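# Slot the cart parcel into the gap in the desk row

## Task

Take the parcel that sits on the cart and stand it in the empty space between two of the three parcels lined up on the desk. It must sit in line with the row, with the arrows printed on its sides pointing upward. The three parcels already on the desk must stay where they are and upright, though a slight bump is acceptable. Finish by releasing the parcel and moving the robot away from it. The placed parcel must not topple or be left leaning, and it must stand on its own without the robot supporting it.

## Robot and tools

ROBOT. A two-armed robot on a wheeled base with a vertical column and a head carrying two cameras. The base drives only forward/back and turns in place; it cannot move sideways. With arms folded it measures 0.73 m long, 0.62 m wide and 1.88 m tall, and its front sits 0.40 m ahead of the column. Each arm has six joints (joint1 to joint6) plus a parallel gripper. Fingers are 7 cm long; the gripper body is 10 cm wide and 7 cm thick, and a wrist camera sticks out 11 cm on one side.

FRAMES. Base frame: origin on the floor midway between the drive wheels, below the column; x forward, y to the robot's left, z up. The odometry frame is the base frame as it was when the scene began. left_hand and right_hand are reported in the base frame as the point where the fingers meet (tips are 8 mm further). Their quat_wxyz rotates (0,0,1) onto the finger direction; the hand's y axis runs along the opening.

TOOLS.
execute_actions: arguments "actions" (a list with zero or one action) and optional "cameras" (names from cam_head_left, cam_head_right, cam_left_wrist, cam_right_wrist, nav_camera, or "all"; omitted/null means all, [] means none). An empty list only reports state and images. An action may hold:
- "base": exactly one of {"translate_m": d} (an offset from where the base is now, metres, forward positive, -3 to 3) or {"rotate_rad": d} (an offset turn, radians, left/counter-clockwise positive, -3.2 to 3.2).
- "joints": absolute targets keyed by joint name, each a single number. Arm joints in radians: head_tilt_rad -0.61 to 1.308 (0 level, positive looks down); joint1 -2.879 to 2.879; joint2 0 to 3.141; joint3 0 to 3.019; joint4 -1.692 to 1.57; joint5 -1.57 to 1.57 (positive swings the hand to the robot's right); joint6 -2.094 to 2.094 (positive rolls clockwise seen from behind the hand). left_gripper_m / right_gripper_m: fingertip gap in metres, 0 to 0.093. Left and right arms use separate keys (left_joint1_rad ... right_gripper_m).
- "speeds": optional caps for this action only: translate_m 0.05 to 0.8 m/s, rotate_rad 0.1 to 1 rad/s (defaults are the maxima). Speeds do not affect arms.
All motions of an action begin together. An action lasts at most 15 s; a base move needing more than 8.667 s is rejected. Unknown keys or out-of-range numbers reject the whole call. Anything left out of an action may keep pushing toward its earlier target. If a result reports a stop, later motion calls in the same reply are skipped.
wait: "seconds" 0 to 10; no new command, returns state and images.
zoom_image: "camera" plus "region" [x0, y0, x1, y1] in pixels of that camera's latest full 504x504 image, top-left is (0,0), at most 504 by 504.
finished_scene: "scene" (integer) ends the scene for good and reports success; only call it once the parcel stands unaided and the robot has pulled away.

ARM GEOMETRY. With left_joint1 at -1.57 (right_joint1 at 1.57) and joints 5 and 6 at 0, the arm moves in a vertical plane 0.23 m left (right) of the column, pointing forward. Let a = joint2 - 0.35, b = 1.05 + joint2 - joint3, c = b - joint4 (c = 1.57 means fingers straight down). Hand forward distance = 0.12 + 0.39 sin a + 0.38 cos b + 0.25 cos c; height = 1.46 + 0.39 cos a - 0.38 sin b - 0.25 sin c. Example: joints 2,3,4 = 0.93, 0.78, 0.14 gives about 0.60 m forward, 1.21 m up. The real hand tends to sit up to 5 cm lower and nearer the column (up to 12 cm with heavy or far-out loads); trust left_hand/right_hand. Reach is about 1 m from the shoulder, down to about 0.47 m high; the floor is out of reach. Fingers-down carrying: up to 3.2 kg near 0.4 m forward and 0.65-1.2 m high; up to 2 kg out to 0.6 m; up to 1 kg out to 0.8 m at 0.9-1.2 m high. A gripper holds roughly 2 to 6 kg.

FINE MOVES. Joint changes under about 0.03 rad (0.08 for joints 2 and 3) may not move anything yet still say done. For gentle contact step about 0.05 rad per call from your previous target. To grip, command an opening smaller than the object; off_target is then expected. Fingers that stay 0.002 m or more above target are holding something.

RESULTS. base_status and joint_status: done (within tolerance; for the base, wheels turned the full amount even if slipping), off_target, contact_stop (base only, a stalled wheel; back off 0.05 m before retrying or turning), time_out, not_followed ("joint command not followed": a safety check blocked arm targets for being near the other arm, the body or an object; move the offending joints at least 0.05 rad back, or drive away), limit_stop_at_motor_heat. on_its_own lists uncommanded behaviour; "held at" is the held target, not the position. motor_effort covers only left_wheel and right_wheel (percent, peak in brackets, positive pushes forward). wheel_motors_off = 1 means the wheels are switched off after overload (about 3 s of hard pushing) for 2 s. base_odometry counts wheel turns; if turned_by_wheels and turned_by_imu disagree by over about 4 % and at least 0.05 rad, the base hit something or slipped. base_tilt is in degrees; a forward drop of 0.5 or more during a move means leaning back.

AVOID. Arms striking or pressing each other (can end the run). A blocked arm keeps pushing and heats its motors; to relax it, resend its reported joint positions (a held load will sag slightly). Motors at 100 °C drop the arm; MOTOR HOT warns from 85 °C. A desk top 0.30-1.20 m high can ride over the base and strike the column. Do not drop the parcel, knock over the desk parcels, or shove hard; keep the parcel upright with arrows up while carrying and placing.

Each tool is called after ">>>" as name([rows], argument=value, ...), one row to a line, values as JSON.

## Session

>>> execute_actions(actions=[])

Scene clock: 0.00 s.
base_odometry: x=+0.000 y=+0.000 heading=+0.000 (m, m, rad; odometry frame)
turned_by_wheels: +0.000 (rad since the last result)
turned_by_imu: +0.000 (rad since the last result)
base_tilt: forward=+0.4 right=+0.2 (deg)
base_status: not commanded
joint_positions: head_tilt_rad=+0.883 left_joint1_rad=-1.553 left_joint2_rad=+0.856 left_joint3_rad=+0.412 left_joint4_rad=-0.941 left_joint5_rad=+0.030 left_joint6_rad=-0.002 left_gripper_m=+0.095 right_joint1_rad=+1.567 right_joint2_rad=+0.908 right_joint3_rad=+0.374 right_joint4_rad=-0.991 right_joint5_rad=+0.033 right_joint6_rad=+0.009 right_gripper_m=+0.095
joint_status: not commanded
wheel_motors_off: 0
motor_effort: left_wheel=-1 right_wheel=+2 (%)
left_hand: x=+0.1557 y=+0.2232 z=+1.2513 quat_wxyz=(+0.418, +0.015, -0.909, +0.008) (m; base frame)
right_hand: x=+0.1180 y=-0.2318 z=+1.2676 quat_wxyz=(+0.480, +0.002, -0.877, +0.018) (m; base frame)
pictures: cam_head_left, cam_head_right, cam_left_wrist, cam_right_wrist, nav_camera
camera_calibration (this result's frames):
cam_head_left: T_world_to_cam=[[-0.000596702, -0.99999, -0.00451115, 0.0477138], [-0.804339, 0.00316034, -0.594163, 0.96979], [0.594171, 0.00327396, -0.804332, 1.13508], [0, 0, 0, 1]] pos_world=[0.105635, 0.0409322, 1.48941]
cam_head_right: T_world_to_cam=[[0.0194484, -0.999789, -0.00656542, -0.019339], [-0.804551, -0.0117513, -0.593768, 0.964268], [0.593566, 0.01683, -0.80461, 1.13668], [0, 0, 0, 1]] pos_world=[0.101486, -0.0271338, 1.48701]
cam_left_wrist: T_world_to_cam=[[0.0463382, -0.998865, 0.0110615, 0.200423], [-0.0707766, 0.00776255, 0.997462, -1.2375], [-0.996415, -0.0470035, -0.0703366, 0.377211], [0, 0, 0, 1]] pos_world=[0.278986, 0.227532, 1.25867]
cam_right_wrist: T_world_to_cam=[[0.0182101, -0.999198, 0.0356651, -0.275565], [0.0533207, 0.0365907, 0.997907, -1.25327], [-0.998411, -0.0162703, 0.0539442, 0.169635], [0, 0, 0, 1]] pos_world=[0.241209, -0.226726, 1.25133]
Images, in order (width x height): cam_head_left 504x504, cam_head_right 504x504, cam_left_wrist 504x504, cam_right_wrist 504x504, nav_camera 504x504.

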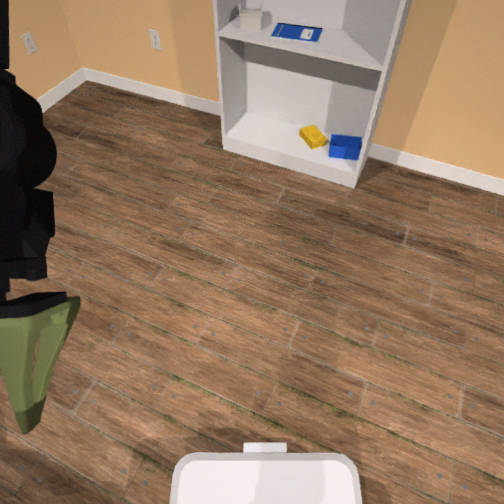

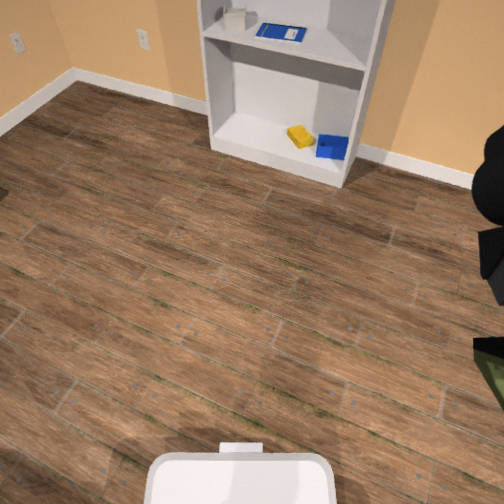

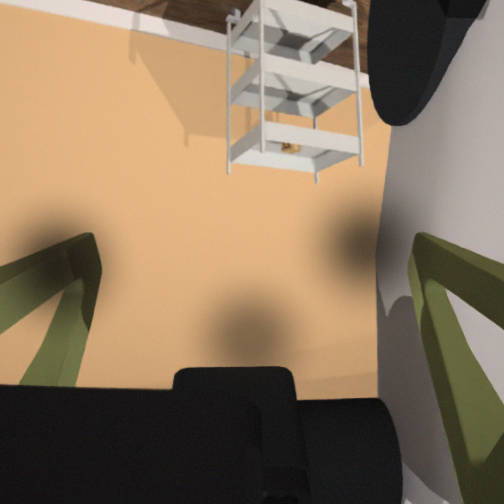

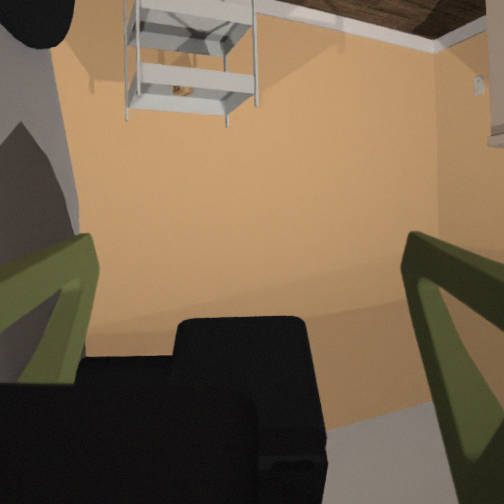

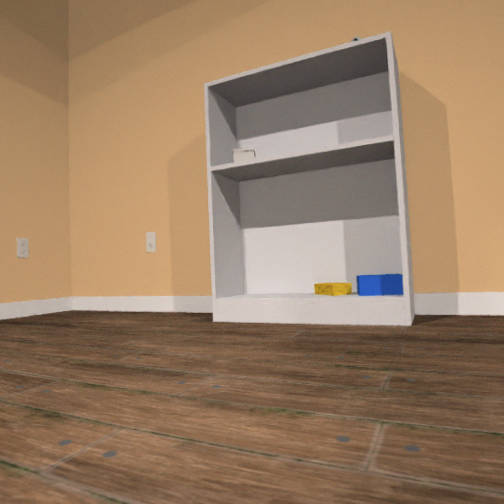

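>>> execute_actions([
  {"base":{"rotate_rad":-3.0},"joints":{"head_tilt_rad":0.8}},
], cameras=[])

>>> execute_actions([
  {"base":{"translate_m":0.45}},
], cameras=["cam_head_left","cam_head_right"])

Scene clock: 11.20 s.
base_odometry: x=+0.000 y=+0.000 heading=-3.000 (m, m, rad; odometry frame)
turned_by_wheels: -3.000 (rad since the last result)
turned_by_imu: -2.966 (rad since the last result)
base_tilt: forward=+0.4 right=+0.1 (deg)
base_status: done
joint_positions: head_tilt_rad=+0.816 left_joint1_rad=-1.553 left_joint2_rad=+0.856 left_joint3_rad=+0.412 left_joint4_rad=-0.941 left_joint5_rad=+0.030 left_joint6_rad=-0.002 left_gripper_m=+0.095 right_joint1_rad=+1.567 right_joint2_rad=+0.908 right_joint3_rad=+0.374 right_joint4_rad=-0.991 right_joint5_rad=+0.033 right_joint6_rad=+0.009 right_gripper_m=+0.095
joint_status: all done
wheel_motors_off: 0
motor_effort: left_wheel=+0(32) right_wheel=+0(51) (%)
left_hand: x=+0.1557 y=+0.2232 z=+1.2513 quat_wxyz=(+0.418, +0.015, -0.909, +0.008) (m; base frame)
right_hand: x=+0.1180 y=-0.2318 z=+1.2676 quat_wxyz=(+0.480, +0.002, -0.877, +0.018) (m; base frame)
pictures: none
No camera images: the call's "cameras" was empty. Leave "cameras" out to get every camera's image.

Scene clock: 13.47 s.
base_odometry: x=-0.445 y=-0.064 heading=-3.000 (m, m, rad; odometry frame)
turned_by_wheels: +0.000 (rad since the last result)
turned_by_imu: -0.001 (rad since the last result)
base_tilt: forward=+0.5 right=+0.2 (deg)
base_status: done
joint_positions: head_tilt_rad=+0.815 left_joint1_rad=-1.553 left_joint2_rad=+0.856 left_joint3_rad=+0.414 left_joint4_rad=-0.941 left_joint5_rad=+0.030 left_joint6_rad=-0.002 left_gripper_m=+0.095 right_joint1_rad=+1.567 right_joint2_rad=+0.908 right_joint3_rad=+0.376 right_joint4_rad=-0.991 right_joint5_rad=+0.033 right_joint6_rad=+0.009 right_gripper_m=+0.095
joint_status: not commanded
wheel_motors_off: 0
motor_effort: left_wheel=+0(51) right_wheel=+0(63) (%)
left_hand: x=+0.1567 y=+0.2232 z=+1.2510 quat_wxyz=(+0.417, +0.015, -0.909, +0.008) (m; base frame)
right_hand: x=+0.1189 y=-0.2318 z=+1.2672 quat_wxyz=(+0.479, +0.002, -0.878, +0.018) (m; base frame)
pictures: cam_head_left, cam_head_right
camera_calibration (this result's frames):
cam_head_left: T_world_to_cam=[[-0.000287066, -0.99999, -0.00454138, 0.0477448], [-0.76186, 0.00316034, -0.647733, 1.05017], [0.647741, 0.00327396, -0.761853, 1.06699], [0, 0, 0, 1]] pos_world=[0.108962, 0.0409322, 1.49333]
cam_head_right: T_world_to_cam=[[0.0198515, -0.999789, -0.00522119, -0.0214293], [-0.762099, -0.0117513, -0.647354, 1.04467], [0.647157, 0.01683, -0.762171, 1.06864], [0, 0, 0, 1]] pos_world=[0.104987, -0.0271338, 1.49065]
Images, in order (width x height): cam_head_left 504x504, cam_head_right 504x504.

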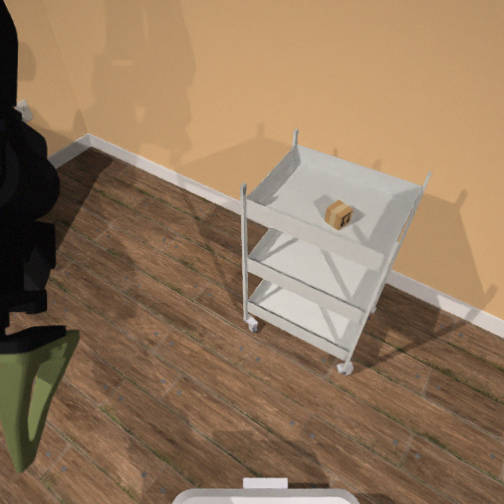

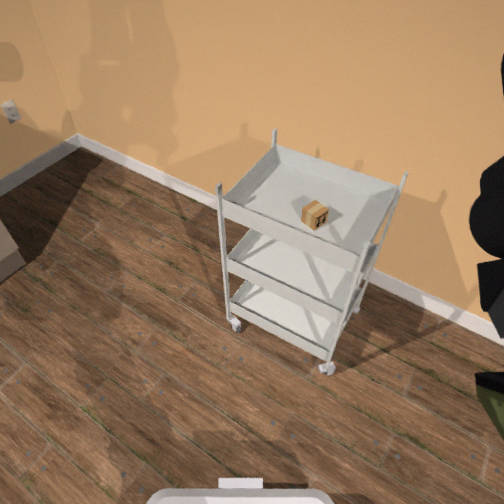

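>>> zoom_image(camera="cam_head_right", region=[290,190,340,240])

>>> zoom_image(camera="cam_head_left", region=[315,190,365,240])

Region (290, 190, 340, 240) of cam_head_right's 504x504 image, scaled by 10.080, with more detail than that image has.

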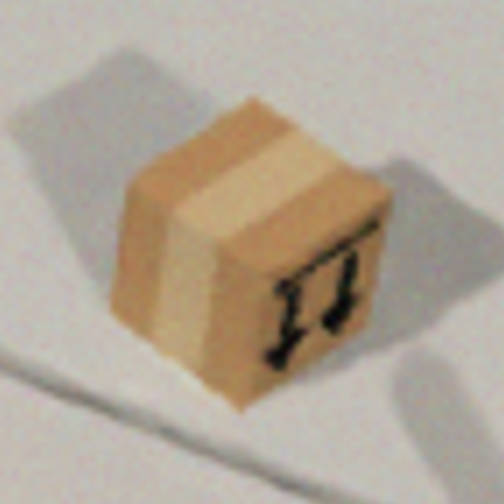

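Region (315, 190, 365, 240) of cam_head_left's 504x504 image, scaled by 10.080, with more detail than that image has.

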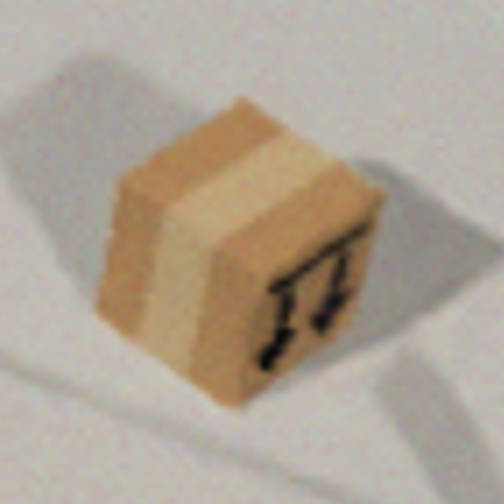

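>>> execute_actions([
  {"base":{"rotate_rad":0.02},"joints":{"right_joint1_rad":1.57,"right_joint2_rad":2.0,"right_joint3_rad":1.88,"right_joint4_rad":-0.38,"right_joint5_rad":0,"right_joint6_rad":-0.66,"head_tilt_rad":0.95}},
], cameras=[])

>>> execute_actions([
  {"base":{"translate_m":0.28}},
], cameras=["cam_head_left","cam_right_wrist"])

Scene clock: 35.17 s.
base_odometry: x=-0.446 y=-0.064 heading=-2.982 (m, m, rad; odometry frame)
turned_by_wheels: +0.018 (rad since the last result)
turned_by_imu: +0.019 (rad since the last result)
base_tilt: forward=+0.6 right=+0.2 (deg)
base_status: done
joint_positions: head_tilt_rad=+0.950 left_joint1_rad=-1.553 left_joint2_rad=+0.856 left_joint3_rad=+0.414 left_joint4_rad=-0.941 left_joint5_rad=+0.030 left_joint6_rad=-0.002 left_gripper_m=+0.095 right_joint1_rad=+1.567 right_joint2_rad=+1.997 right_joint3_rad=+1.879 right_joint4_rad=-0.384 right_joint5_rad=+0.004 right_joint6_rad=-0.648 right_gripper_m=+0.095
joint_status: all done
wheel_motors_off: 0
motor_effort: left_wheel=-3(35) right_wheel=+1(44) (%)
left_hand: x=+0.1567 y=+0.2232 z=+1.2510 quat_wxyz=(+0.417, +0.015, -0.909, +0.008) (m; base frame)
right_hand: x=+0.6629 y=-0.2296 z=+0.8283 quat_wxyz=(-0.009, +0.318, -0.948, +0.007) (m; base frame)
pictures: none
No camera images: the call's "cameras" was empty. Leave "cameras" out to get every camera's image.

Scene clock: 37.17 s.
base_odometry: x=-0.722 y=-0.108 heading=-2.981 (m, m, rad; odometry frame)
turned_by_wheels: +0.001 (rad since the last result)
turned_by_imu: +0.001 (rad since the last result)
base_tilt: forward=+0.6 right=+0.1 (deg)
base_status: done
joint_positions: head_tilt_rad=+0.951 left_joint1_rad=-1.553 left_joint2_rad=+0.856 left_joint3_rad=+0.414 left_joint4_rad=-0.941 left_joint5_rad=+0.030 left_joint6_rad=-0.002 left_gripper_m=+0.095 right_joint1_rad=+1.567 right_joint2_rad=+1.997 right_joint3_rad=+1.874 right_joint4_rad=-0.384 right_joint5_rad=+0.004 right_joint6_rad=-0.648 right_gripper_m=+0.095
joint_status: not commanded
wheel_motors_off: 0
motor_effort: left_wheel=+0(50) right_wheel=-1(50) (%)
left_hand: x=+0.1568 y=+0.2232 z=+1.2510 quat_wxyz=(+0.416, +0.015, -0.909, +0.008) (m; base frame)
right_hand: x=+0.6604 y=-0.2292 z=+0.8277 quat_wxyz=(-0.007, +0.318, -0.948, +0.006) (m; base frame)
pictures: cam_head_left, cam_right_wrist
camera_calibration (this result's frames):
cam_head_left: T_world_to_cam=[[-0.000902966, -0.99999, -0.00445995, 0.0476502], [-0.842987, 0.00316034, -0.537925, 0.885116], [0.537933, 0.00327396, -0.842981, 1.19741], [0, 0, 0, 1]] pos_world=[0.102056, 0.0409322, 1.48574]
cam_right_wrist: T_world_to_cam=[[0.596791, -0.802208, 0.0173929, -0.588972], [-0.66173, -0.479793, 0.576118, -0.14031], [-0.453822, -0.355332, -0.817181, 1.01856], [0, 0, 0, 1]] pos_world=[0.720892, -0.17787, 0.923431]
Images, in order (width x height): cam_head_left 504x504, cam_right_wrist 504x504.

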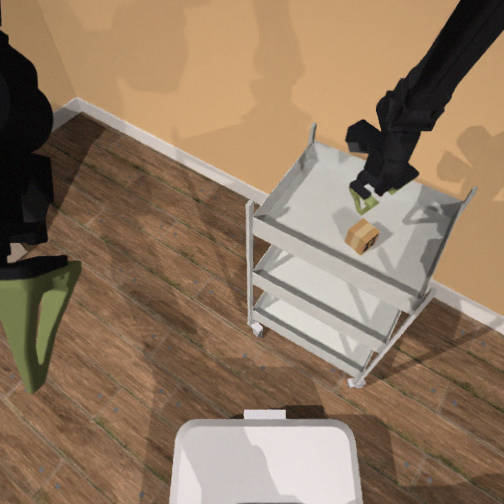

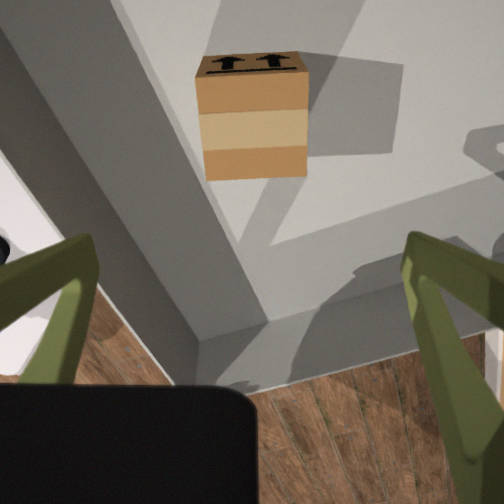

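>>> execute_actions([
  {"joints":{"right_joint2_rad":2.23,"right_joint3_rad":2.17,"right_joint4_rad":-0.455,"right_joint6_rad":-0.7}},
], cameras=["cam_right_wrist"])

Scene clock: 48.57 s.
base_odometry: x=-0.722 y=-0.108 heading=-2.981 (m, m, rad; odometry frame)
turned_by_wheels: +0.000 (rad since the last result)
turned_by_imu: +0.000 (rad since the last result)
base_tilt: forward=+0.5 right=+0.1 (deg)
base_status: not commanded
joint_positions: head_tilt_rad=+0.951 left_joint1_rad=-1.553 left_joint2_rad=+0.856 left_joint3_rad=+0.414 left_joint4_rad=-0.941 left_joint5_rad=+0.030 left_joint6_rad=-0.002 left_gripper_m=+0.095 right_joint1_rad=+1.567 right_joint2_rad=+2.240 right_joint3_rad=+2.153 right_joint4_rad=-0.450 right_joint5_rad=+0.004 right_joint6_rad=-0.688 right_gripper_m=+0.095
joint_status: all done
wheel_motors_off: 0
motor_effort: left_wheel=+1(1) right_wheel=-1(1) (%)
left_hand: x=+0.1568 y=+0.2232 z=+1.2510 quat_wxyz=(+0.416, +0.015, -0.909, +0.008) (m; base frame)
right_hand: x=+0.6468 y=-0.2295 z=+0.7419 quat_wxyz=(+0.007, +0.337, -0.942, +0.001) (m; base frame)
pictures: cam_right_wrist
camera_calibration (this result's frames):
cam_right_wrist: T_world_to_cam=[[0.628608, -0.777721, -0.00123165, -0.580692], [-0.624217, -0.50548, 0.595687, -0.144691], [-0.463901, -0.373685, -0.803216, 0.934116], [0, 0, 0, 1]] pos_world=[0.708047, -0.175689, 0.835771]
Images, in order (width x height): cam_right_wrist 504x504.

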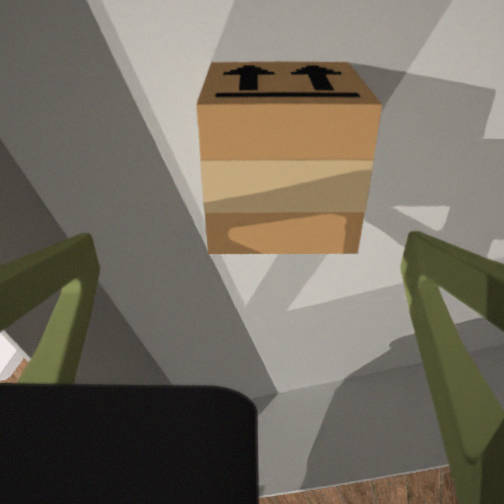

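>>> execute_actions([
  {"base":{"translate_m":0.02},"speeds":{"translate_m":0.08}},
], cameras=[])

>>> execute_actions([
  {"joints":{"right_joint2_rad":2.41,"right_joint3_rad":2.43,"right_joint4_rad":-0.53}},
], cameras=["cam_right_wrist"])

Scene clock: 59.23 s.
base_odometry: x=-0.742 y=-0.111 heading=-2.981 (m, m, rad; odometry frame)
turned_by_wheels: +0.000 (rad since the last result)
turned_by_imu: +0.000 (rad since the last result)
base_tilt: forward=+0.6 right=+0.2 (deg)
base_status: done
joint_positions: head_tilt_rad=+0.952 left_joint1_rad=-1.553 left_joint2_rad=+0.856 left_joint3_rad=+0.414 left_joint4_rad=-0.941 left_joint5_rad=+0.030 left_joint6_rad=-0.002 left_gripper_m=+0.095 right_joint1_rad=+1.567 right_joint2_rad=+2.240 right_joint3_rad=+2.157 right_joint4_rad=-0.450 right_joint5_rad=+0.004 right_joint6_rad=-0.688 right_gripper_m=+0.095
joint_status: not commanded
wheel_motors_off: 0
motor_effort: left_wheel=+0(32) right_wheel=+0(39) (%)
left_hand: x=+0.1567 y=+0.2232 z=+1.2510 quat_wxyz=(+0.416, +0.015, -0.909, +0.008) (m; base frame)
right_hand: x=+0.6488 y=-0.2295 z=+0.7424 quat_wxyz=(+0.006, +0.337, -0.942, +0.002) (m; base frame)
pictures: none
No camera images: the call's "cameras" was empty. Leave "cameras" out to get every camera's image.

Scene clock: 60.37 s.
base_odometry: x=-0.742 y=-0.111 heading=-2.981 (m, m, rad; odometry frame)
turned_by_wheels: +0.000 (rad since the last result)
turned_by_imu: +0.000 (rad since the last result)
base_tilt: forward=+0.5 right=+0.3 (deg)
base_status: not commanded
joint_positions: head_tilt_rad=+0.952 left_joint1_rad=-1.553 left_joint2_rad=+0.856 left_joint3_rad=+0.414 left_joint4_rad=-0.941 left_joint5_rad=+0.030 left_joint6_rad=-0.002 left_gripper_m=+0.095 right_joint1_rad=+1.567 right_joint2_rad=+2.408 right_joint3_rad=+2.409 right_joint4_rad=-0.523 right_joint5_rad=+0.004 right_joint6_rad=-0.688 right_gripper_m=+0.095
joint_status: all done
wheel_motors_off: 0
motor_effort: left_wheel=+0(0) right_wheel=-1(0) (%)
left_hand: x=+0.1567 y=+0.2232 z=+1.2510 quat_wxyz=(+0.416, +0.015, -0.909, +0.008) (m; base frame)
right_hand: x=+0.6548 y=-0.2297 z=+0.6983 quat_wxyz=(+0.000, +0.337, -0.942, +0.004) (m; base frame)
pictures: cam_right_wrist
camera_calibration (this result's frames):
cam_right_wrist: T_world_to_cam=[[0.628595, -0.77769, 0.00814224, -0.592422], [-0.632986, -0.505494, 0.586349, -0.101572], [-0.451882, -0.37373, -0.810018, 0.899646], [0, 0, 0, 1]] pos_world=[0.714634, -0.175841, 0.79311]
Images, in order (width x height): cam_right_wrist 504x504.

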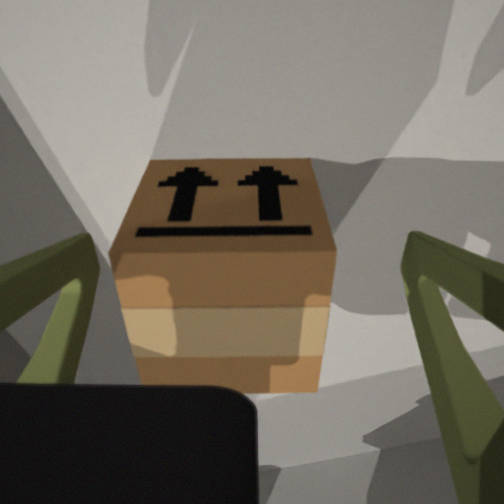

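>>> execute_actions([
  {"base":{"translate_m":-0.014},"speeds":{"translate_m":0.08}},
], cameras=[])

>>> execute_actions([
  {"joints":{"right_joint2_rad":2.51,"right_joint3_rad":2.55,"right_joint4_rad":-0.55}},
], cameras=["cam_right_wrist"])

Scene clock: 68.30 s.
base_odometry: x=-0.728 y=-0.109 heading=-2.981 (m, m, rad; odometry frame)
turned_by_wheels: +0.000 (rad since the last result)
turned_by_imu: +0.000 (rad since the last result)
base_tilt: forward=+0.4 right=+0.3 (deg)
base_status: done
joint_positions: head_tilt_rad=+0.952 left_joint1_rad=-1.553 left_joint2_rad=+0.856 left_joint3_rad=+0.413 left_joint4_rad=-0.941 left_joint5_rad=+0.030 left_joint6_rad=-0.002 left_gripper_m=+0.095 right_joint1_rad=+1.567 right_joint2_rad=+2.409 right_joint3_rad=+2.415 right_joint4_rad=-0.524 right_joint5_rad=+0.004 right_joint6_rad=-0.688 right_gripper_m=+0.095
joint_status: not commanded
wheel_motors_off: 0
motor_effort: left_wheel=+0(30) right_wheel=+0(40) (%)
left_hand: x=+0.1561 y=+0.2232 z=+1.2512 quat_wxyz=(+0.417, +0.015, -0.909, +0.008) (m; base frame)
right_hand: x=+0.6572 y=-0.2297 z=+0.6989 quat_wxyz=(-0.002, +0.337, -0.942, +0.004) (m; base frame)
pictures: none
No camera images: the call's "cameras" was empty. Leave "cameras" out to get every camera's image.

Scene clock: 69.17 s.
base_odometry: x=-0.728 y=-0.109 heading=-2.981 (m, m, rad; odometry frame)
turned_by_wheels: +0.000 (rad since the last result)
turned_by_imu: +0.000 (rad since the last result)
base_tilt: forward=+0.5 right=+0.3 (deg)
base_status: not commanded
joint_positions: head_tilt_rad=+0.952 left_joint1_rad=-1.553 left_joint2_rad=+0.856 left_joint3_rad=+0.413 left_joint4_rad=-0.941 left_joint5_rad=+0.030 left_joint6_rad=-0.002 left_gripper_m=+0.095 right_joint1_rad=+1.567 right_joint2_rad=+2.498 right_joint3_rad=+2.532 right_joint4_rad=-0.543 right_joint5_rad=+0.004 right_joint6_rad=-0.688 right_gripper_m=+0.095
joint_status: all done
wheel_motors_off: 0
motor_effort: left_wheel=+0(0) right_wheel=+0(1) (%)
left_hand: x=+0.1561 y=+0.2232 z=+1.2512 quat_wxyz=(+0.417, +0.015, -0.909, +0.008) (m; base frame)
right_hand: x=+0.6510 y=-0.2297 z=+0.6751 quat_wxyz=(-0.006, +0.337, -0.942, +0.006) (m; base frame)
pictures: cam_right_wrist
camera_calibration (this result's frames):
cam_right_wrist: T_world_to_cam=[[0.628474, -0.777664, 0.0160731, -0.595212], [-0.640296, -0.505506, 0.578346, -0.0801965], [-0.441634, -0.373767, -0.815633, 0.876241], [0, 0, 0, 1]] pos_world=[0.709704, -0.175905, 0.770639]
Images, in order (width x height): cam_right_wrist 504x504.

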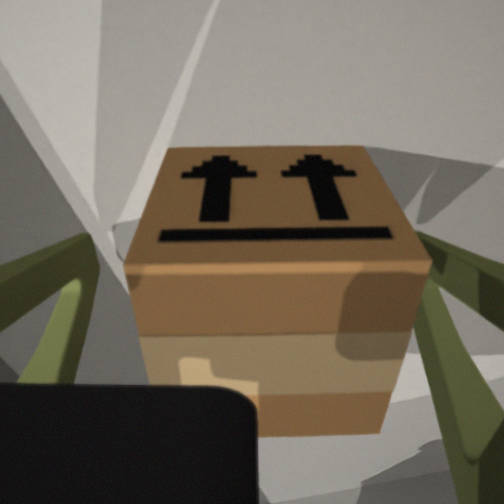

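>>> execute_actions([
  {"joints":{"right_joint1_rad":1.545}},
], cameras=[])

>>> execute_actions([
  {"joints":{"right_gripper_m":0.03}},
], cameras=["cam_right_wrist"])

>>> execute_actions([
  {"joints":{"right_joint1_rad":1.57,"right_joint2_rad":1.35,"right_joint3_rad":1.17,"right_joint4_rad":-0.33,"right_joint6_rad":0,"head_tilt_rad":0.6}},
], cameras=["cam_right_wrist"])

>>> execute_actions([
  {"base":{"translate_m":-0.4}},
], cameras=[])

>>> execute_actions([
  {"base":{"rotate_rad":-2.1}},
], cameras=["cam_head_left","cam_head_right"])

Scene clock: 89.97 s.
base_odometry: x=-0.728 y=-0.109 heading=-2.981 (m, m, rad; odometry frame)
turned_by_wheels: +0.000 (rad since the last result)
turned_by_imu: +0.000 (rad since the last result)
base_tilt: forward=+0.5 right=+0.1 (deg)
base_status: not commanded
joint_positions: head_tilt_rad=+0.952 left_joint1_rad=-1.553 left_joint2_rad=+0.856 left_joint3_rad=+0.413 left_joint4_rad=-0.941 left_joint5_rad=+0.030 left_joint6_rad=-0.002 left_gripper_m=+0.095 right_joint1_rad=+1.552 right_joint2_rad=+2.498 right_joint3_rad=+2.532 right_joint4_rad=-0.543 right_joint5_rad=+0.004 right_joint6_rad=-0.688 right_gripper_m=+0.095
joint_status: all done
wheel_motors_off: 0
motor_effort: left_wheel=+0(0) right_wheel=+0(0) (%)
left_hand: x=+0.1561 y=+0.2232 z=+1.2512 quat_wxyz=(+0.417, +0.015, -0.909, +0.008) (m; base frame)
right_hand: x=+0.6510 y=-0.2444 z=+0.6752 quat_wxyz=(-0.003, +0.333, -0.943, +0.012) (m; base frame)
pictures: none
No camera images: the call's "cameras" was empty. Leave "cameras" out to get every camera's image.

Scene clock: 90.60 s.
base_odometry: x=-0.728 y=-0.109 heading=-2.981 (m, m, rad; odometry frame)
turned_by_wheels: +0.000 (rad since the last result)
turned_by_imu: +0.000 (rad since the last result)
base_tilt: forward=+0.8 right=+0.2 (deg)
base_status: not commanded
joint_positions: head_tilt_rad=+0.952 left_joint1_rad=-1.553 left_joint2_rad=+0.856 left_joint3_rad=+0.413 left_joint4_rad=-0.941 left_joint5_rad=+0.030 left_joint6_rad=-0.002 left_gripper_m=+0.095 right_joint1_rad=+1.552 right_joint2_rad=+2.498 right_joint3_rad=+2.532 right_joint4_rad=-0.543 right_joint5_rad=+0.003 right_joint6_rad=-0.688 right_gripper_m=+0.054
joint_status: right_gripper_m off_target (ended at +0.054, target +0.030)
wheel_motors_off: 0
motor_effort: left_wheel=+0(0) right_wheel=+0(0) (%)
left_hand: x=+0.1561 y=+0.2232 z=+1.2512 quat_wxyz=(+0.417, +0.015, -0.909, +0.008) (m; base frame)
right_hand: x=+0.6510 y=-0.2443 z=+0.6752 quat_wxyz=(-0.003, +0.333, -0.943, +0.012) (m; base frame)
pictures: cam_right_wrist
camera_calibration (this result's frames):
cam_right_wrist: T_world_to_cam=[[0.622532, -0.782169, 0.0257873, -0.610261], [-0.644104, -0.493373, 0.584563, -0.0864539], [-0.444504, -0.380519, -0.810939, 0.867941], [0, 0, 0, 1]] pos_world=[0.710025, -0.189714, 0.770121]
Images, in order (width x height): cam_right_wrist 504x504.

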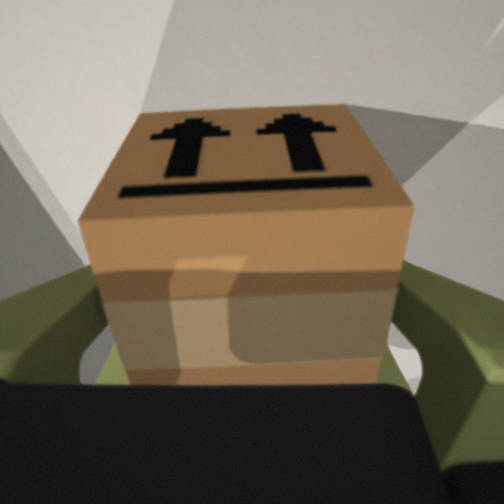

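Scene clock: 92.47 s.
base_odometry: x=-0.728 y=-0.109 heading=-2.981 (m, m, rad; odometry frame)
turned_by_wheels: +0.000 (rad since the last result)
turned_by_imu: +0.000 (rad since the last result)
base_tilt: forward=+0.5 right=+0.3 (deg)
base_status: not commanded
joint_positions: head_tilt_rad=+0.618 left_joint1_rad=-1.553 left_joint2_rad=+0.856 left_joint3_rad=+0.413 left_joint4_rad=-0.941 left_joint5_rad=+0.030 left_joint6_rad=-0.002 left_gripper_m=+0.095 right_joint1_rad=+1.561 right_joint2_rad=+1.354 right_joint3_rad=+1.153 right_joint4_rad=-0.330 right_joint5_rad=+0.003 right_joint6_rad=-0.011 right_gripper_m=+0.054
joint_status: all done
wheel_motors_off: 0
motor_effort: left_wheel=+0(0) right_wheel=+0(0) (%)
left_hand: x=+0.1561 y=+0.2232 z=+1.2512 quat_wxyz=(+0.417, +0.015, -0.909, +0.008) (m; base frame)
right_hand: x=+0.5687 y=-0.2318 z=+1.0535 quat_wxyz=(+0.004, +0.003, -1.000, +0.006) (m; base frame)
pictures: cam_right_wrist
camera_calibration (this result's frames):
cam_right_wrist: T_world_to_cam=[[-0.000762387, -0.999913, 0.0131453, -0.241768], [-0.807692, 0.00836623, 0.589545, -0.150294], [-0.589604, -0.0101679, -0.807628, 1.30779], [0, 0, 0, 1]] pos_world=[0.6495, -0.227193, 1.14799]
Images, in order (width x height): cam_right_wrist 504x504.

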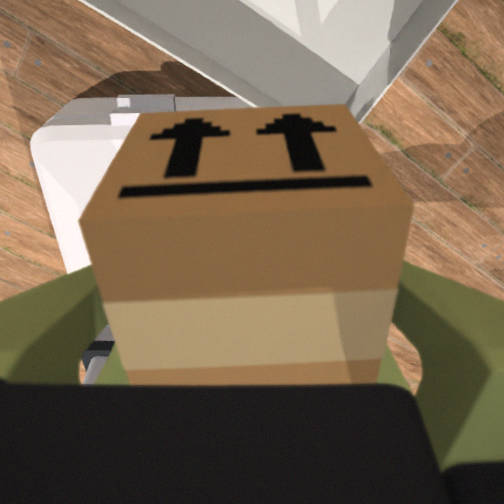

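Scene clock: 94.93 s.
base_odometry: x=-0.333 y=-0.045 heading=-2.980 (m, m, rad; odometry frame)
turned_by_wheels: +0.001 (rad since the last result)
turned_by_imu: +0.002 (rad since the last result)
base_tilt: forward=+0.6 right=+0.2 (deg)
base_status: done
joint_positions: head_tilt_rad=+0.617 left_joint1_rad=-1.553 left_joint2_rad=+0.856 left_joint3_rad=+0.411 left_joint4_rad=-0.941 left_joint5_rad=+0.030 left_joint6_rad=-0.002 left_gripper_m=+0.095 right_joint1_rad=+1.561 right_joint2_rad=+1.354 right_joint3_rad=+1.159 right_joint4_rad=-0.330 right_joint5_rad=+0.003 right_joint6_rad=-0.011 right_gripper_m=+0.054
joint_status: not commanded
wheel_motors_off: 0
motor_effort: left_wheel=+1(32) right_wheel=-2(41) (%)
left_hand: x=+0.1552 y=+0.2232 z=+1.2515 quat_wxyz=(+0.418, +0.015, -0.908, +0.008) (m; base frame)
right_hand: x=+0.5724 y=-0.2316 z=+1.0543 quat_wxyz=(+0.001, +0.003, -1.000, +0.006) (m; base frame)
pictures: none
No camera images: the call's "cameras" was empty. Leave "cameras" out to get every camera's image.

Scene clock: 98.40 s.
base_odometry: x=-0.333 y=-0.045 heading=+1.204 (m, m, rad; odometry frame)
turned_by_wheels: -2.099 (rad since the last result)
turned_by_imu: -2.076 (rad since the last result)
base_tilt: forward=+0.5 right=+0.1 (deg)
base_status: done
joint_positions: head_tilt_rad=+0.617 left_joint1_rad=-1.553 left_joint2_rad=+0.856 left_joint3_rad=+0.411 left_joint4_rad=-0.941 left_joint5_rad=+0.030 left_joint6_rad=-0.002 left_gripper_m=+0.095 right_joint1_rad=+1.567 right_joint2_rad=+1.354 right_joint3_rad=+1.159 right_joint4_rad=-0.330 right_joint5_rad=+0.003 right_joint6_rad=-0.011 right_gripper_m=+0.054
joint_status: not commanded
wheel_motors_off: 0
motor_effort: left_wheel=+1(34) right_wheel=-1(50) (%)
left_hand: x=+0.1552 y=+0.2232 z=+1.2515 quat_wxyz=(+0.418, +0.015, -0.908, +0.008) (m; base frame)
right_hand: x=+0.5725 y=-0.2280 z=+1.0542 quat_wxyz=(+0.001, +0.005, -1.000, +0.003) (m; base frame)
pictures: cam_head_left, cam_head_right
camera_calibration (this result's frames):
cam_head_left: T_world_to_cam=[[0.000610825, -0.99999, -0.00450926, 0.0476505], [-0.619743, 0.00316034, -0.784799, 1.25414], [0.784805, 0.00327396, -0.619734, 0.84127], [0, 0, 0, 1]] pos_world=[0.116982, 0.0409322, 1.50583]
cam_head_right: T_world_to_cam=[[0.0204904, -0.999789, -0.00121897, -0.0276247], [-0.620051, -0.0117513, -0.784474, 1.24873], [0.784294, 0.01683, -0.620161, 0.843089], [0, 0, 0, 1]] pos_world=[0.113612, -0.0271338, 1.50241]
Images, in order (width x height): cam_head_left 504x504, cam_head_right 504x504.

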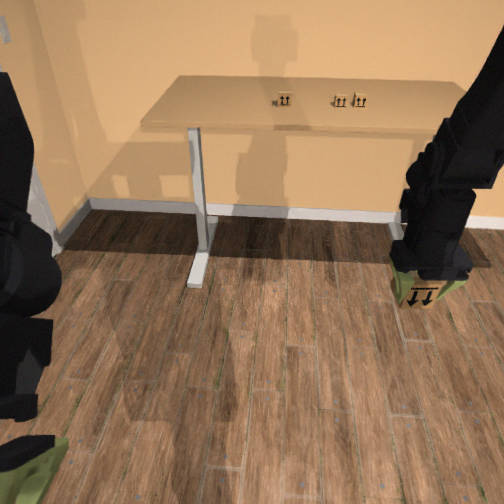

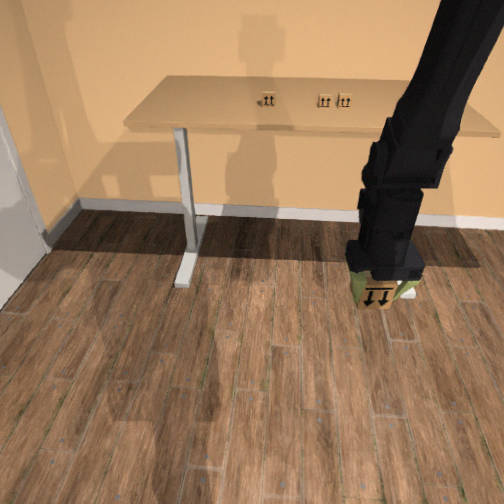

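>>> execute_actions([
  {"base":{"rotate_rad":0.085},"joints":{"right_joint2_rad":1.98,"right_joint3_rad":1.62,"right_joint4_rad":1.44,"head_tilt_rad":0.75}},
], cameras=[])

>>> execute_actions([
  {"base":{"translate_m":0.97}},
], cameras=[])

>>> execute_actions([
  {"base":{"rotate_rad":-0.175}},
], cameras=["cam_head_left","cam_right_wrist"])

Scene clock: 113.33 s.
base_odometry: x=-0.333 y=-0.045 heading=+1.289 (m, m, rad; odometry frame)
turned_by_wheels: +0.084 (rad since the last result)
turned_by_imu: +0.085 (rad since the last result)
base_tilt: forward=+0.6 right=+0.3 (deg)
base_status: done
joint_positions: head_tilt_rad=+0.752 left_joint1_rad=-1.553 left_joint2_rad=+0.856 left_joint3_rad=+0.411 left_joint4_rad=-0.941 left_joint5_rad=+0.030 left_joint6_rad=-0.002 left_gripper_m=+0.095 right_joint1_rad=+1.570 right_joint2_rad=+1.991 right_joint3_rad=+1.610 right_joint4_rad=+1.420 right_joint5_rad=+0.003 right_joint6_rad=-0.011 right_gripper_m=+0.054
joint_status: all done
wheel_motors_off: 0
motor_effort: left_wheel=-3(23) right_wheel=+4(30) (%)
left_hand: x=+0.1552 y=+0.2232 z=+1.2515 quat_wxyz=(+0.418, +0.015, -0.908, +0.008) (m; base frame)
right_hand: x=+0.8079 y=-0.2268 z=+1.0477 quat_wxyz=(-0.704, +0.003, -0.710, +0.005) (m; base frame)
pictures: none
No camera images: the call's "cameras" was empty. Leave "cameras" out to get every camera's image.

Scene clock: 116.57 s.
base_odometry: x=-0.063 y=+0.886 heading=+1.288 (m, m, rad; odometry frame)
turned_by_wheels: +0.000 (rad since the last result)
turned_by_imu: -0.002 (rad since the last result)
base_tilt: forward=+0.5 right=+0.2 (deg)
base_status: done
joint_positions: head_tilt_rad=+0.753 left_joint1_rad=-1.553 left_joint2_rad=+0.856 left_joint3_rad=+0.415 left_joint4_rad=-0.941 left_joint5_rad=+0.030 left_joint6_rad=-0.002 left_gripper_m=+0.095 right_joint1_rad=+1.570 right_joint2_rad=+1.990 right_joint3_rad=+1.613 right_joint4_rad=+1.420 right_joint5_rad=+0.003 right_joint6_rad=-0.011 right_gripper_m=+0.054
joint_status: not commanded
wheel_motors_off: 0
motor_effort: left_wheel=-1(44) right_wheel=+0(74) (%)
left_hand: x=+0.1572 y=+0.2232 z=+1.2509 quat_wxyz=(+0.416, +0.015, -0.909, +0.008) (m; base frame)
right_hand: x=+0.8097 y=-0.2268 z=+1.0494 quat_wxyz=(-0.706, +0.003, -0.708, +0.005) (m; base frame)
pictures: none
No camera images: the call's "cameras" was empty. Leave "cameras" out to get every camera's image.

Scene clock: 117.80 s.
base_odometry: x=-0.062 y=+0.887 heading=+1.114 (m, m, rad; odometry frame)
turned_by_wheels: -0.174 (rad since the last result)
turned_by_imu: -0.170 (rad since the last result)
base_tilt: forward=+0.5 right=+0.1 (deg)
base_status: done
joint_positions: head_tilt_rad=+0.753 left_joint1_rad=-1.553 left_joint2_rad=+0.856 left_joint3_rad=+0.415 left_joint4_rad=-0.941 left_joint5_rad=+0.030 left_joint6_rad=-0.002 left_gripper_m=+0.095 right_joint1_rad=+1.565 right_joint2_rad=+1.990 right_joint3_rad=+1.613 right_joint4_rad=+1.420 right_joint5_rad=+0.003 right_joint6_rad=-0.011 right_gripper_m=+0.054
joint_status: not commanded
wheel_motors_off: 0
motor_effort: left_wheel=-1(34) right_wheel=-2(58) (%)
left_hand: x=+0.1572 y=+0.2232 z=+1.2509 quat_wxyz=(+0.416, +0.015, -0.909, +0.008) (m; base frame)
right_hand: x=+0.8097 y=-0.2303 z=+1.0494 quat_wxyz=(-0.706, +0.004, -0.708, +0.008) (m; base frame)
pictures: cam_head_left, cam_right_wrist
camera_calibration (this result's frames):
cam_head_left: T_world_to_cam=[[-0.0000065732, -0.99999, -0.00455044, 0.0477448], [-0.720483, 0.00316034, -0.693465, 1.11852], [0.693473, 0.00327396, -0.720476, 1.00098], [0, 0, 0, 1]] pos_world=[0.111727, 0.0409322, 1.49705]
cam_right_wrist: T_world_to_cam=[[-0.00764477, -0.999927, 0.00938704, -0.230505], [-0.586401, -0.00312096, -0.810015, 1.33358], [0.809985, -0.011697, -0.586334, 0.0807486], [0, 0, 0, 1]] pos_world=[0.714848, -0.225381, 1.12973]
Images, in order (width x height): cam_head_left 504x504, cam_right_wrist 504x504.

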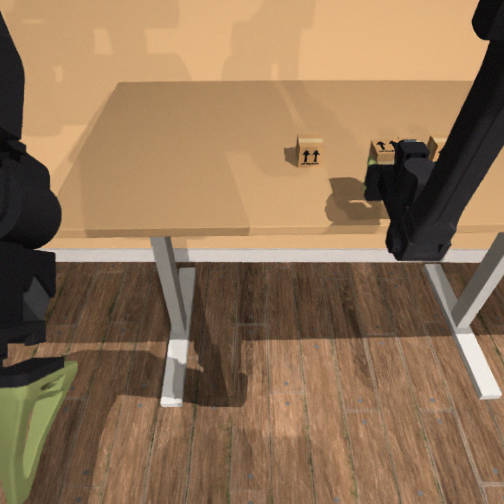

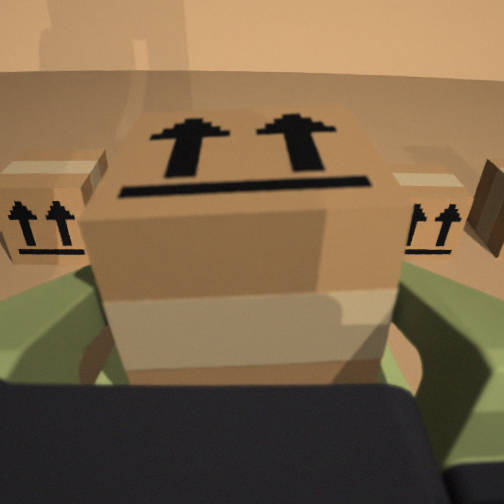

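>>> execute_actions([
  {"base":{"translate_m":0.045},"joints":{"right_joint2_rad":2.12,"right_joint3_rad":1.645,"right_joint4_rad":1.51}},
], cameras=["cam_head_left","cam_right_wrist"])

>>> zoom_image(camera="cam_head_left", region=[320,140,460,280])

Scene clock: 127.13 s.
base_odometry: x=-0.043 y=+0.927 heading=+1.113 (m, m, rad; odometry frame)
turned_by_wheels: -0.001 (rad since the last result)
turned_by_imu: -0.001 (rad since the last result)
base_tilt: forward=+0.6 right=+0.2 (deg)
base_status: done
joint_positions: head_tilt_rad=+0.753 left_joint1_rad=-1.553 left_joint2_rad=+0.856 left_joint3_rad=+0.415 left_joint4_rad=-0.941 left_joint5_rad=+0.030 left_joint6_rad=-0.002 left_gripper_m=+0.095 right_joint1_rad=+1.566 right_joint2_rad=+2.128 right_joint3_rad=+1.637 right_joint4_rad=+1.496 right_joint5_rad=+0.003 right_joint6_rad=-0.011 right_gripper_m=+0.054
joint_status: all done
wheel_motors_off: 0
motor_effort: left_wheel=-1(40) right_wheel=+1(67) (%)
left_hand: x=+0.1574 y=+0.2232 z=+1.2508 quat_wxyz=(+0.416, +0.015, -0.909, +0.008) (m; base frame)
right_hand: x=+0.7584 y=-0.2296 z=+0.9833 quat_wxyz=(-0.692, +0.003, -0.722, +0.007) (m; base frame)
pictures: cam_head_left, cam_right_wrist
camera_calibration (this result's frames):
cam_head_left: T_world_to_cam=[[-0.0000072426, -0.99999, -0.00455044, 0.0477448], [-0.720585, 0.00316034, -0.693359, 1.11837], [0.693367, 0.00327396, -0.720578, 1.00114], [0, 0, 0, 1]] pos_world=[0.11172, 0.0409322, 1.49705]
cam_right_wrist: T_world_to_cam=[[-0.0069093, -0.999939, 0.00857093, -0.229369], [-0.617166, -0.00247982, -0.786829, 1.25065], [0.786803, -0.0107261, -0.617111, 0.131605], [0, 0, 0, 1]] pos_world=[0.666727, -0.224842, 1.06723]
Images, in order (width x height): cam_head_left 504x504, cam_right_wrist 504x504.

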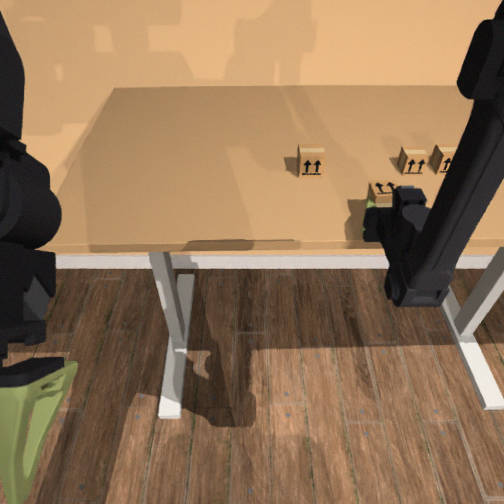

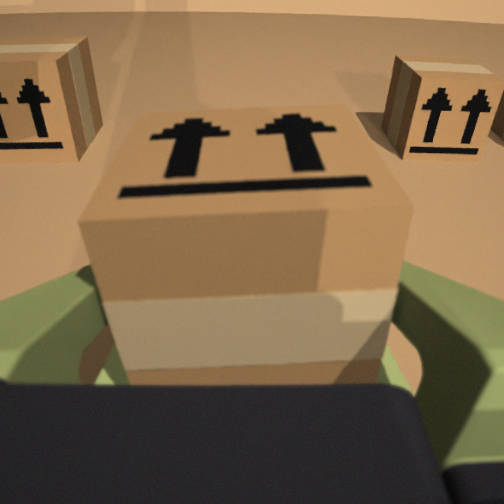

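Region (320, 140, 460, 280) of cam_head_left's 504x504 image, scaled by 3.600, with more detail than that image has.

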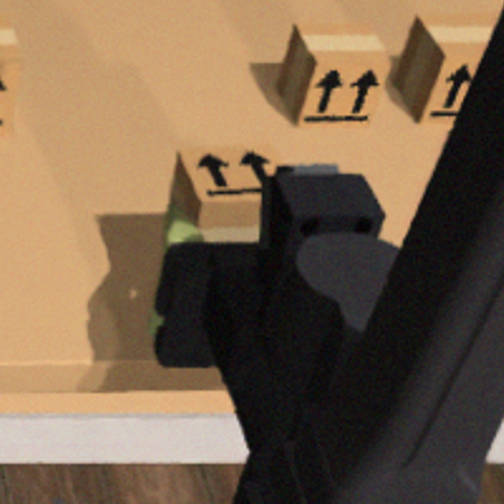

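>>> execute_actions([
  {"joints":{"right_joint2_rad":2.16}},
], cameras=[])

>>> execute_actions([
  {"joints":{"right_gripper_m":0.093}},
], cameras=["cam_right_wrist"])

>>> execute_actions([
  {"base":{"translate_m":-0.12}},
], cameras=[])

>>> execute_actions([
  {"joints":{"right_joint2_rad":1.33,"right_joint3_rad":1.2,"right_joint4_rad":0.9}},
], cameras=[])

>>> execute_actions([
  {"joints":{"right_joint4_rad":-0.38}},
], cameras=[])

>>> execute_actions([
  {"base":{"translate_m":0.235},"joints":{"right_joint2_rad":1.45,"right_joint3_rad":1.32}},
], cameras=["cam_right_wrist","cam_head_left"])

Scene clock: 140.40 s.
base_odometry: x=-0.043 y=+0.927 heading=+1.113 (m, m, rad; odometry frame)
turned_by_wheels: +0.000 (rad since the last result)
turned_by_imu: +0.000 (rad since the last result)
base_tilt: forward=+0.4 right=+0.3 (deg)
base_status: not commanded
joint_positions: head_tilt_rad=+0.753 left_joint1_rad=-1.553 left_joint2_rad=+0.856 left_joint3_rad=+0.415 left_joint4_rad=-0.941 left_joint5_rad=+0.030 left_joint6_rad=-0.002 left_gripper_m=+0.095 right_joint1_rad=+1.566 right_joint2_rad=+2.136 right_joint3_rad=+1.637 right_joint4_rad=+1.499 right_joint5_rad=+0.003 right_joint6_rad=-0.007 right_gripper_m=+0.054
joint_status: all done
wheel_motors_off: 0
motor_effort: left_wheel=+0(1) right_wheel=+2(2) (%)
left_hand: x=+0.1574 y=+0.2232 z=+1.2508 quat_wxyz=(+0.416, +0.015, -0.909, +0.008) (m; base frame)
right_hand: x=+0.7550 y=-0.2297 z=+0.9794 quat_wxyz=(-0.691, +0.002, -0.723, +0.006) (m; base frame)
pictures: none
No camera images: the call's "cameras" was empty. Leave "cameras" out to get every camera's image.

Scene clock: 141.03 s.
base_odometry: x=-0.043 y=+0.927 heading=+1.113 (m, m, rad; odometry frame)
turned_by_wheels: +0.000 (rad since the last result)
turned_by_imu: +0.000 (rad since the last result)
base_tilt: forward=+0.7 right=+0.2 (deg)
base_status: not commanded
joint_positions: head_tilt_rad=+0.753 left_joint1_rad=-1.553 left_joint2_rad=+0.856 left_joint3_rad=+0.415 left_joint4_rad=-0.941 left_joint5_rad=+0.030 left_joint6_rad=-0.002 left_gripper_m=+0.095 right_joint1_rad=+1.566 right_joint2_rad=+2.136 right_joint3_rad=+1.637 right_joint4_rad=+1.499 right_joint5_rad=+0.003 right_joint6_rad=-0.004 right_gripper_m=+0.093
joint_status: all done
wheel_motors_off: 0
motor_effort: left_wheel=-1(0) right_wheel=+3(2) (%)
left_hand: x=+0.1574 y=+0.2232 z=+1.2508 quat_wxyz=(+0.416, +0.015, -0.909, +0.008) (m; base frame)
right_hand: x=+0.7550 y=-0.2297 z=+0.9794 quat_wxyz=(-0.691, +0.001, -0.723, +0.005) (m; base frame)
pictures: cam_right_wrist
camera_calibration (this result's frames):
cam_right_wrist: T_world_to_cam=[[-0.0072247, -0.999973, 0.00135112, -0.222066], [-0.620729, 0.00342537, -0.784018, 1.24674], [0.783992, -0.00650297, -0.620737, 0.138508], [0, 0, 0, 1]] pos_world=[0.663697, -0.22543, 1.06375]
Images, in order (width x height): cam_right_wrist 504x504.

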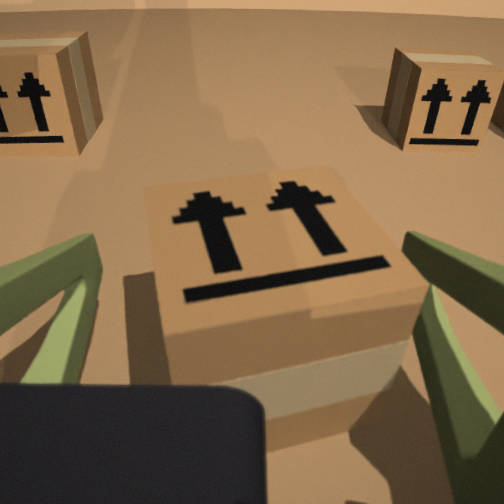

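Scene clock: 142.57 s.
base_odometry: x=-0.096 y=+0.819 heading=+1.112 (m, m, rad; odometry frame)
turned_by_wheels: -0.001 (rad since the last result)
turned_by_imu: -0.001 (rad since the last result)
base_tilt: forward=+0.5 right=+0.2 (deg)
base_status: done
joint_positions: head_tilt_rad=+0.753 left_joint1_rad=-1.553 left_joint2_rad=+0.856 left_joint3_rad=+0.412 left_joint4_rad=-0.941 left_joint5_rad=+0.030 left_joint6_rad=-0.002 left_gripper_m=+0.095 right_joint1_rad=+1.567 right_joint2_rad=+2.148 right_joint3_rad=+1.640 right_joint4_rad=+1.499 right_joint5_rad=+0.003 right_joint6_rad=-0.003 right_gripper_m=+0.093
joint_status: not commanded
wheel_motors_off: 0
motor_effort: left_wheel=-1(27) right_wheel=+0(73) (%)
left_hand: x=+0.1556 y=+0.2232 z=+1.2513 quat_wxyz=(+0.418, +0.015, -0.909, +0.008) (m; base frame)
right_hand: x=+0.7500 y=-0.2291 z=+0.9721 quat_wxyz=(-0.687, +0.001, -0.727, +0.004) (m; base frame)
pictures: none
No camera images: the call's "cameras" was empty. Leave "cameras" out to get every camera's image.

Scene clock: 144.17 s.
base_odometry: x=-0.096 y=+0.819 heading=+1.112 (m, m, rad; odometry frame)
turned_by_wheels: +0.000 (rad since the last result)
turned_by_imu: +0.000 (rad since the last result)
base_tilt: forward=+0.6 right=+0.3 (deg)
base_status: not commanded
joint_positions: head_tilt_rad=+0.753 left_joint1_rad=-1.553 left_joint2_rad=+0.856 left_joint3_rad=+0.412 left_joint4_rad=-0.941 left_joint5_rad=+0.030 left_joint6_rad=-0.002 left_gripper_m=+0.095 right_joint1_rad=+1.567 right_joint2_rad=+1.312 right_joint3_rad=+1.197 right_joint4_rad=+0.909 right_joint5_rad=+0.003 right_joint6_rad=-0.003 right_gripper_m=+0.093
joint_status: all done
wheel_motors_off: 0
motor_effort: left_wheel=-2(2) right_wheel=+0(0) (%)
left_hand: x=+0.1556 y=+0.2232 z=+1.2513 quat_wxyz=(+0.418, +0.015, -0.909, +0.008) (m; base frame)
right_hand: x=+0.8300 y=-0.2282 z=+1.2623 quat_wxyz=(-0.612, +0.001, -0.791, +0.004) (m; base frame)
pictures: none
No camera images: the call's "cameras" was empty. Leave "cameras" out to get every camera's image.

Scene clock: 145.77 s.
base_odometry: x=-0.096 y=+0.819 heading=+1.112 (m, m, rad; odometry frame)
turned_by_wheels: +0.000 (rad since the last result)
turned_by_imu: +0.000 (rad since the last result)
base_tilt: forward=+0.4 right=+0.2 (deg)
base_status: not commanded
joint_positions: head_tilt_rad=+0.753 left_joint1_rad=-1.553 left_joint2_rad=+0.856 left_joint3_rad=+0.412 left_joint4_rad=-0.941 left_joint5_rad=+0.030 left_joint6_rad=-0.002 left_gripper_m=+0.095 right_joint1_rad=+1.567 right_joint2_rad=+1.313 right_joint3_rad=+1.197 right_joint4_rad=-0.374 right_joint5_rad=+0.003 right_joint6_rad=-0.003 right_gripper_m=+0.093
joint_status: all done
wheel_motors_off: 0
motor_effort: left_wheel=-2(2) right_wheel=-1(0) (%)
left_hand: x=+0.1556 y=+0.2232 z=+1.2513 quat_wxyz=(+0.418, +0.015, -0.909, +0.008) (m; base frame)
right_hand: x=+0.6001 y=-0.2284 z=+1.0784 quat_wxyz=(-0.017, +0.000, -1.000, +0.003) (m; base frame)
pictures: none
No camera images: the call's "cameras" was empty. Leave "cameras" out to get every camera's image.

Scene clock: 147.73 s.
base_odometry: x=+0.008 y=+1.030 heading=+1.111 (m, m, rad; odometry frame)
turned_by_wheels: -0.001 (rad since the last result)
turned_by_imu: -0.001 (rad since the last result)
base_tilt: forward=+0.5 right=+0.2 (deg)
base_status: done
joint_positions: head_tilt_rad=+0.753 left_joint1_rad=-1.553 left_joint2_rad=+0.856 left_joint3_rad=+0.414 left_joint4_rad=-0.941 left_joint5_rad=+0.030 left_joint6_rad=-0.002 left_gripper_m=+0.095 right_joint1_rad=+1.567 right_joint2_rad=+1.451 right_joint3_rad=+1.313 right_joint4_rad=-0.376 right_joint5_rad=+0.003 right_joint6_rad=-0.003 right_gripper_m=+0.093
joint_status: all done
wheel_motors_off: 0
motor_effort: left_wheel=-1(57) right_wheel=+1(62) (%)
left_hand: x=+0.1566 y=+0.2232 z=+1.2510 quat_wxyz=(+0.417, +0.015, -0.909, +0.008) (m; base frame)
right_hand: x=+0.6135 y=-0.2284 z=+1.0293 quat_wxyz=(-0.005, +0.001, -1.000, +0.003) (m; base frame)
pictures: cam_head_left, cam_right_wrist
camera_calibration (this result's frames):
cam_head_left: T_world_to_cam=[[-0.0000082134, -0.99999, -0.00455044, 0.0477448], [-0.720733, 0.00316034, -0.693206, 1.11814], [0.693213, 0.00327396, -0.720726, 1.00138], [0, 0, 0, 1]] pos_world=[0.111711, 0.0409322, 1.49703]
cam_right_wrist: T_world_to_cam=[[-0.00579745, -0.999952, 0.0078528, -0.229431], [-0.817252, 0.00926325, 0.576206, -0.08009], [-0.576251, -0.0030772, -0.817267, 1.31805], [0, 0, 0, 1]] pos_world=[0.692745, -0.224623, 1.12515]
Images, in order (width x height): cam_head_left 504x504, cam_right_wrist 504x504.

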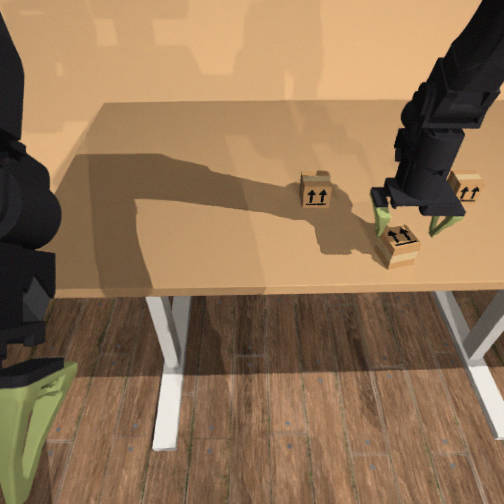

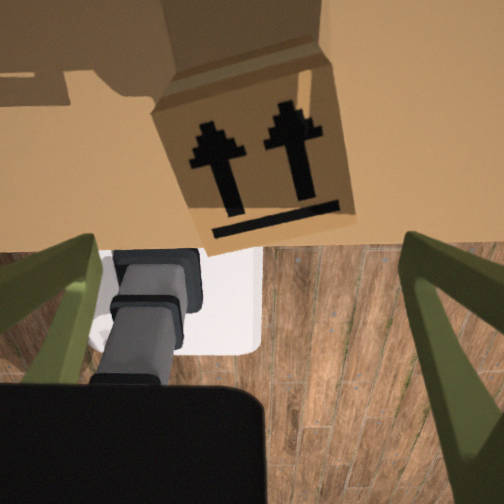

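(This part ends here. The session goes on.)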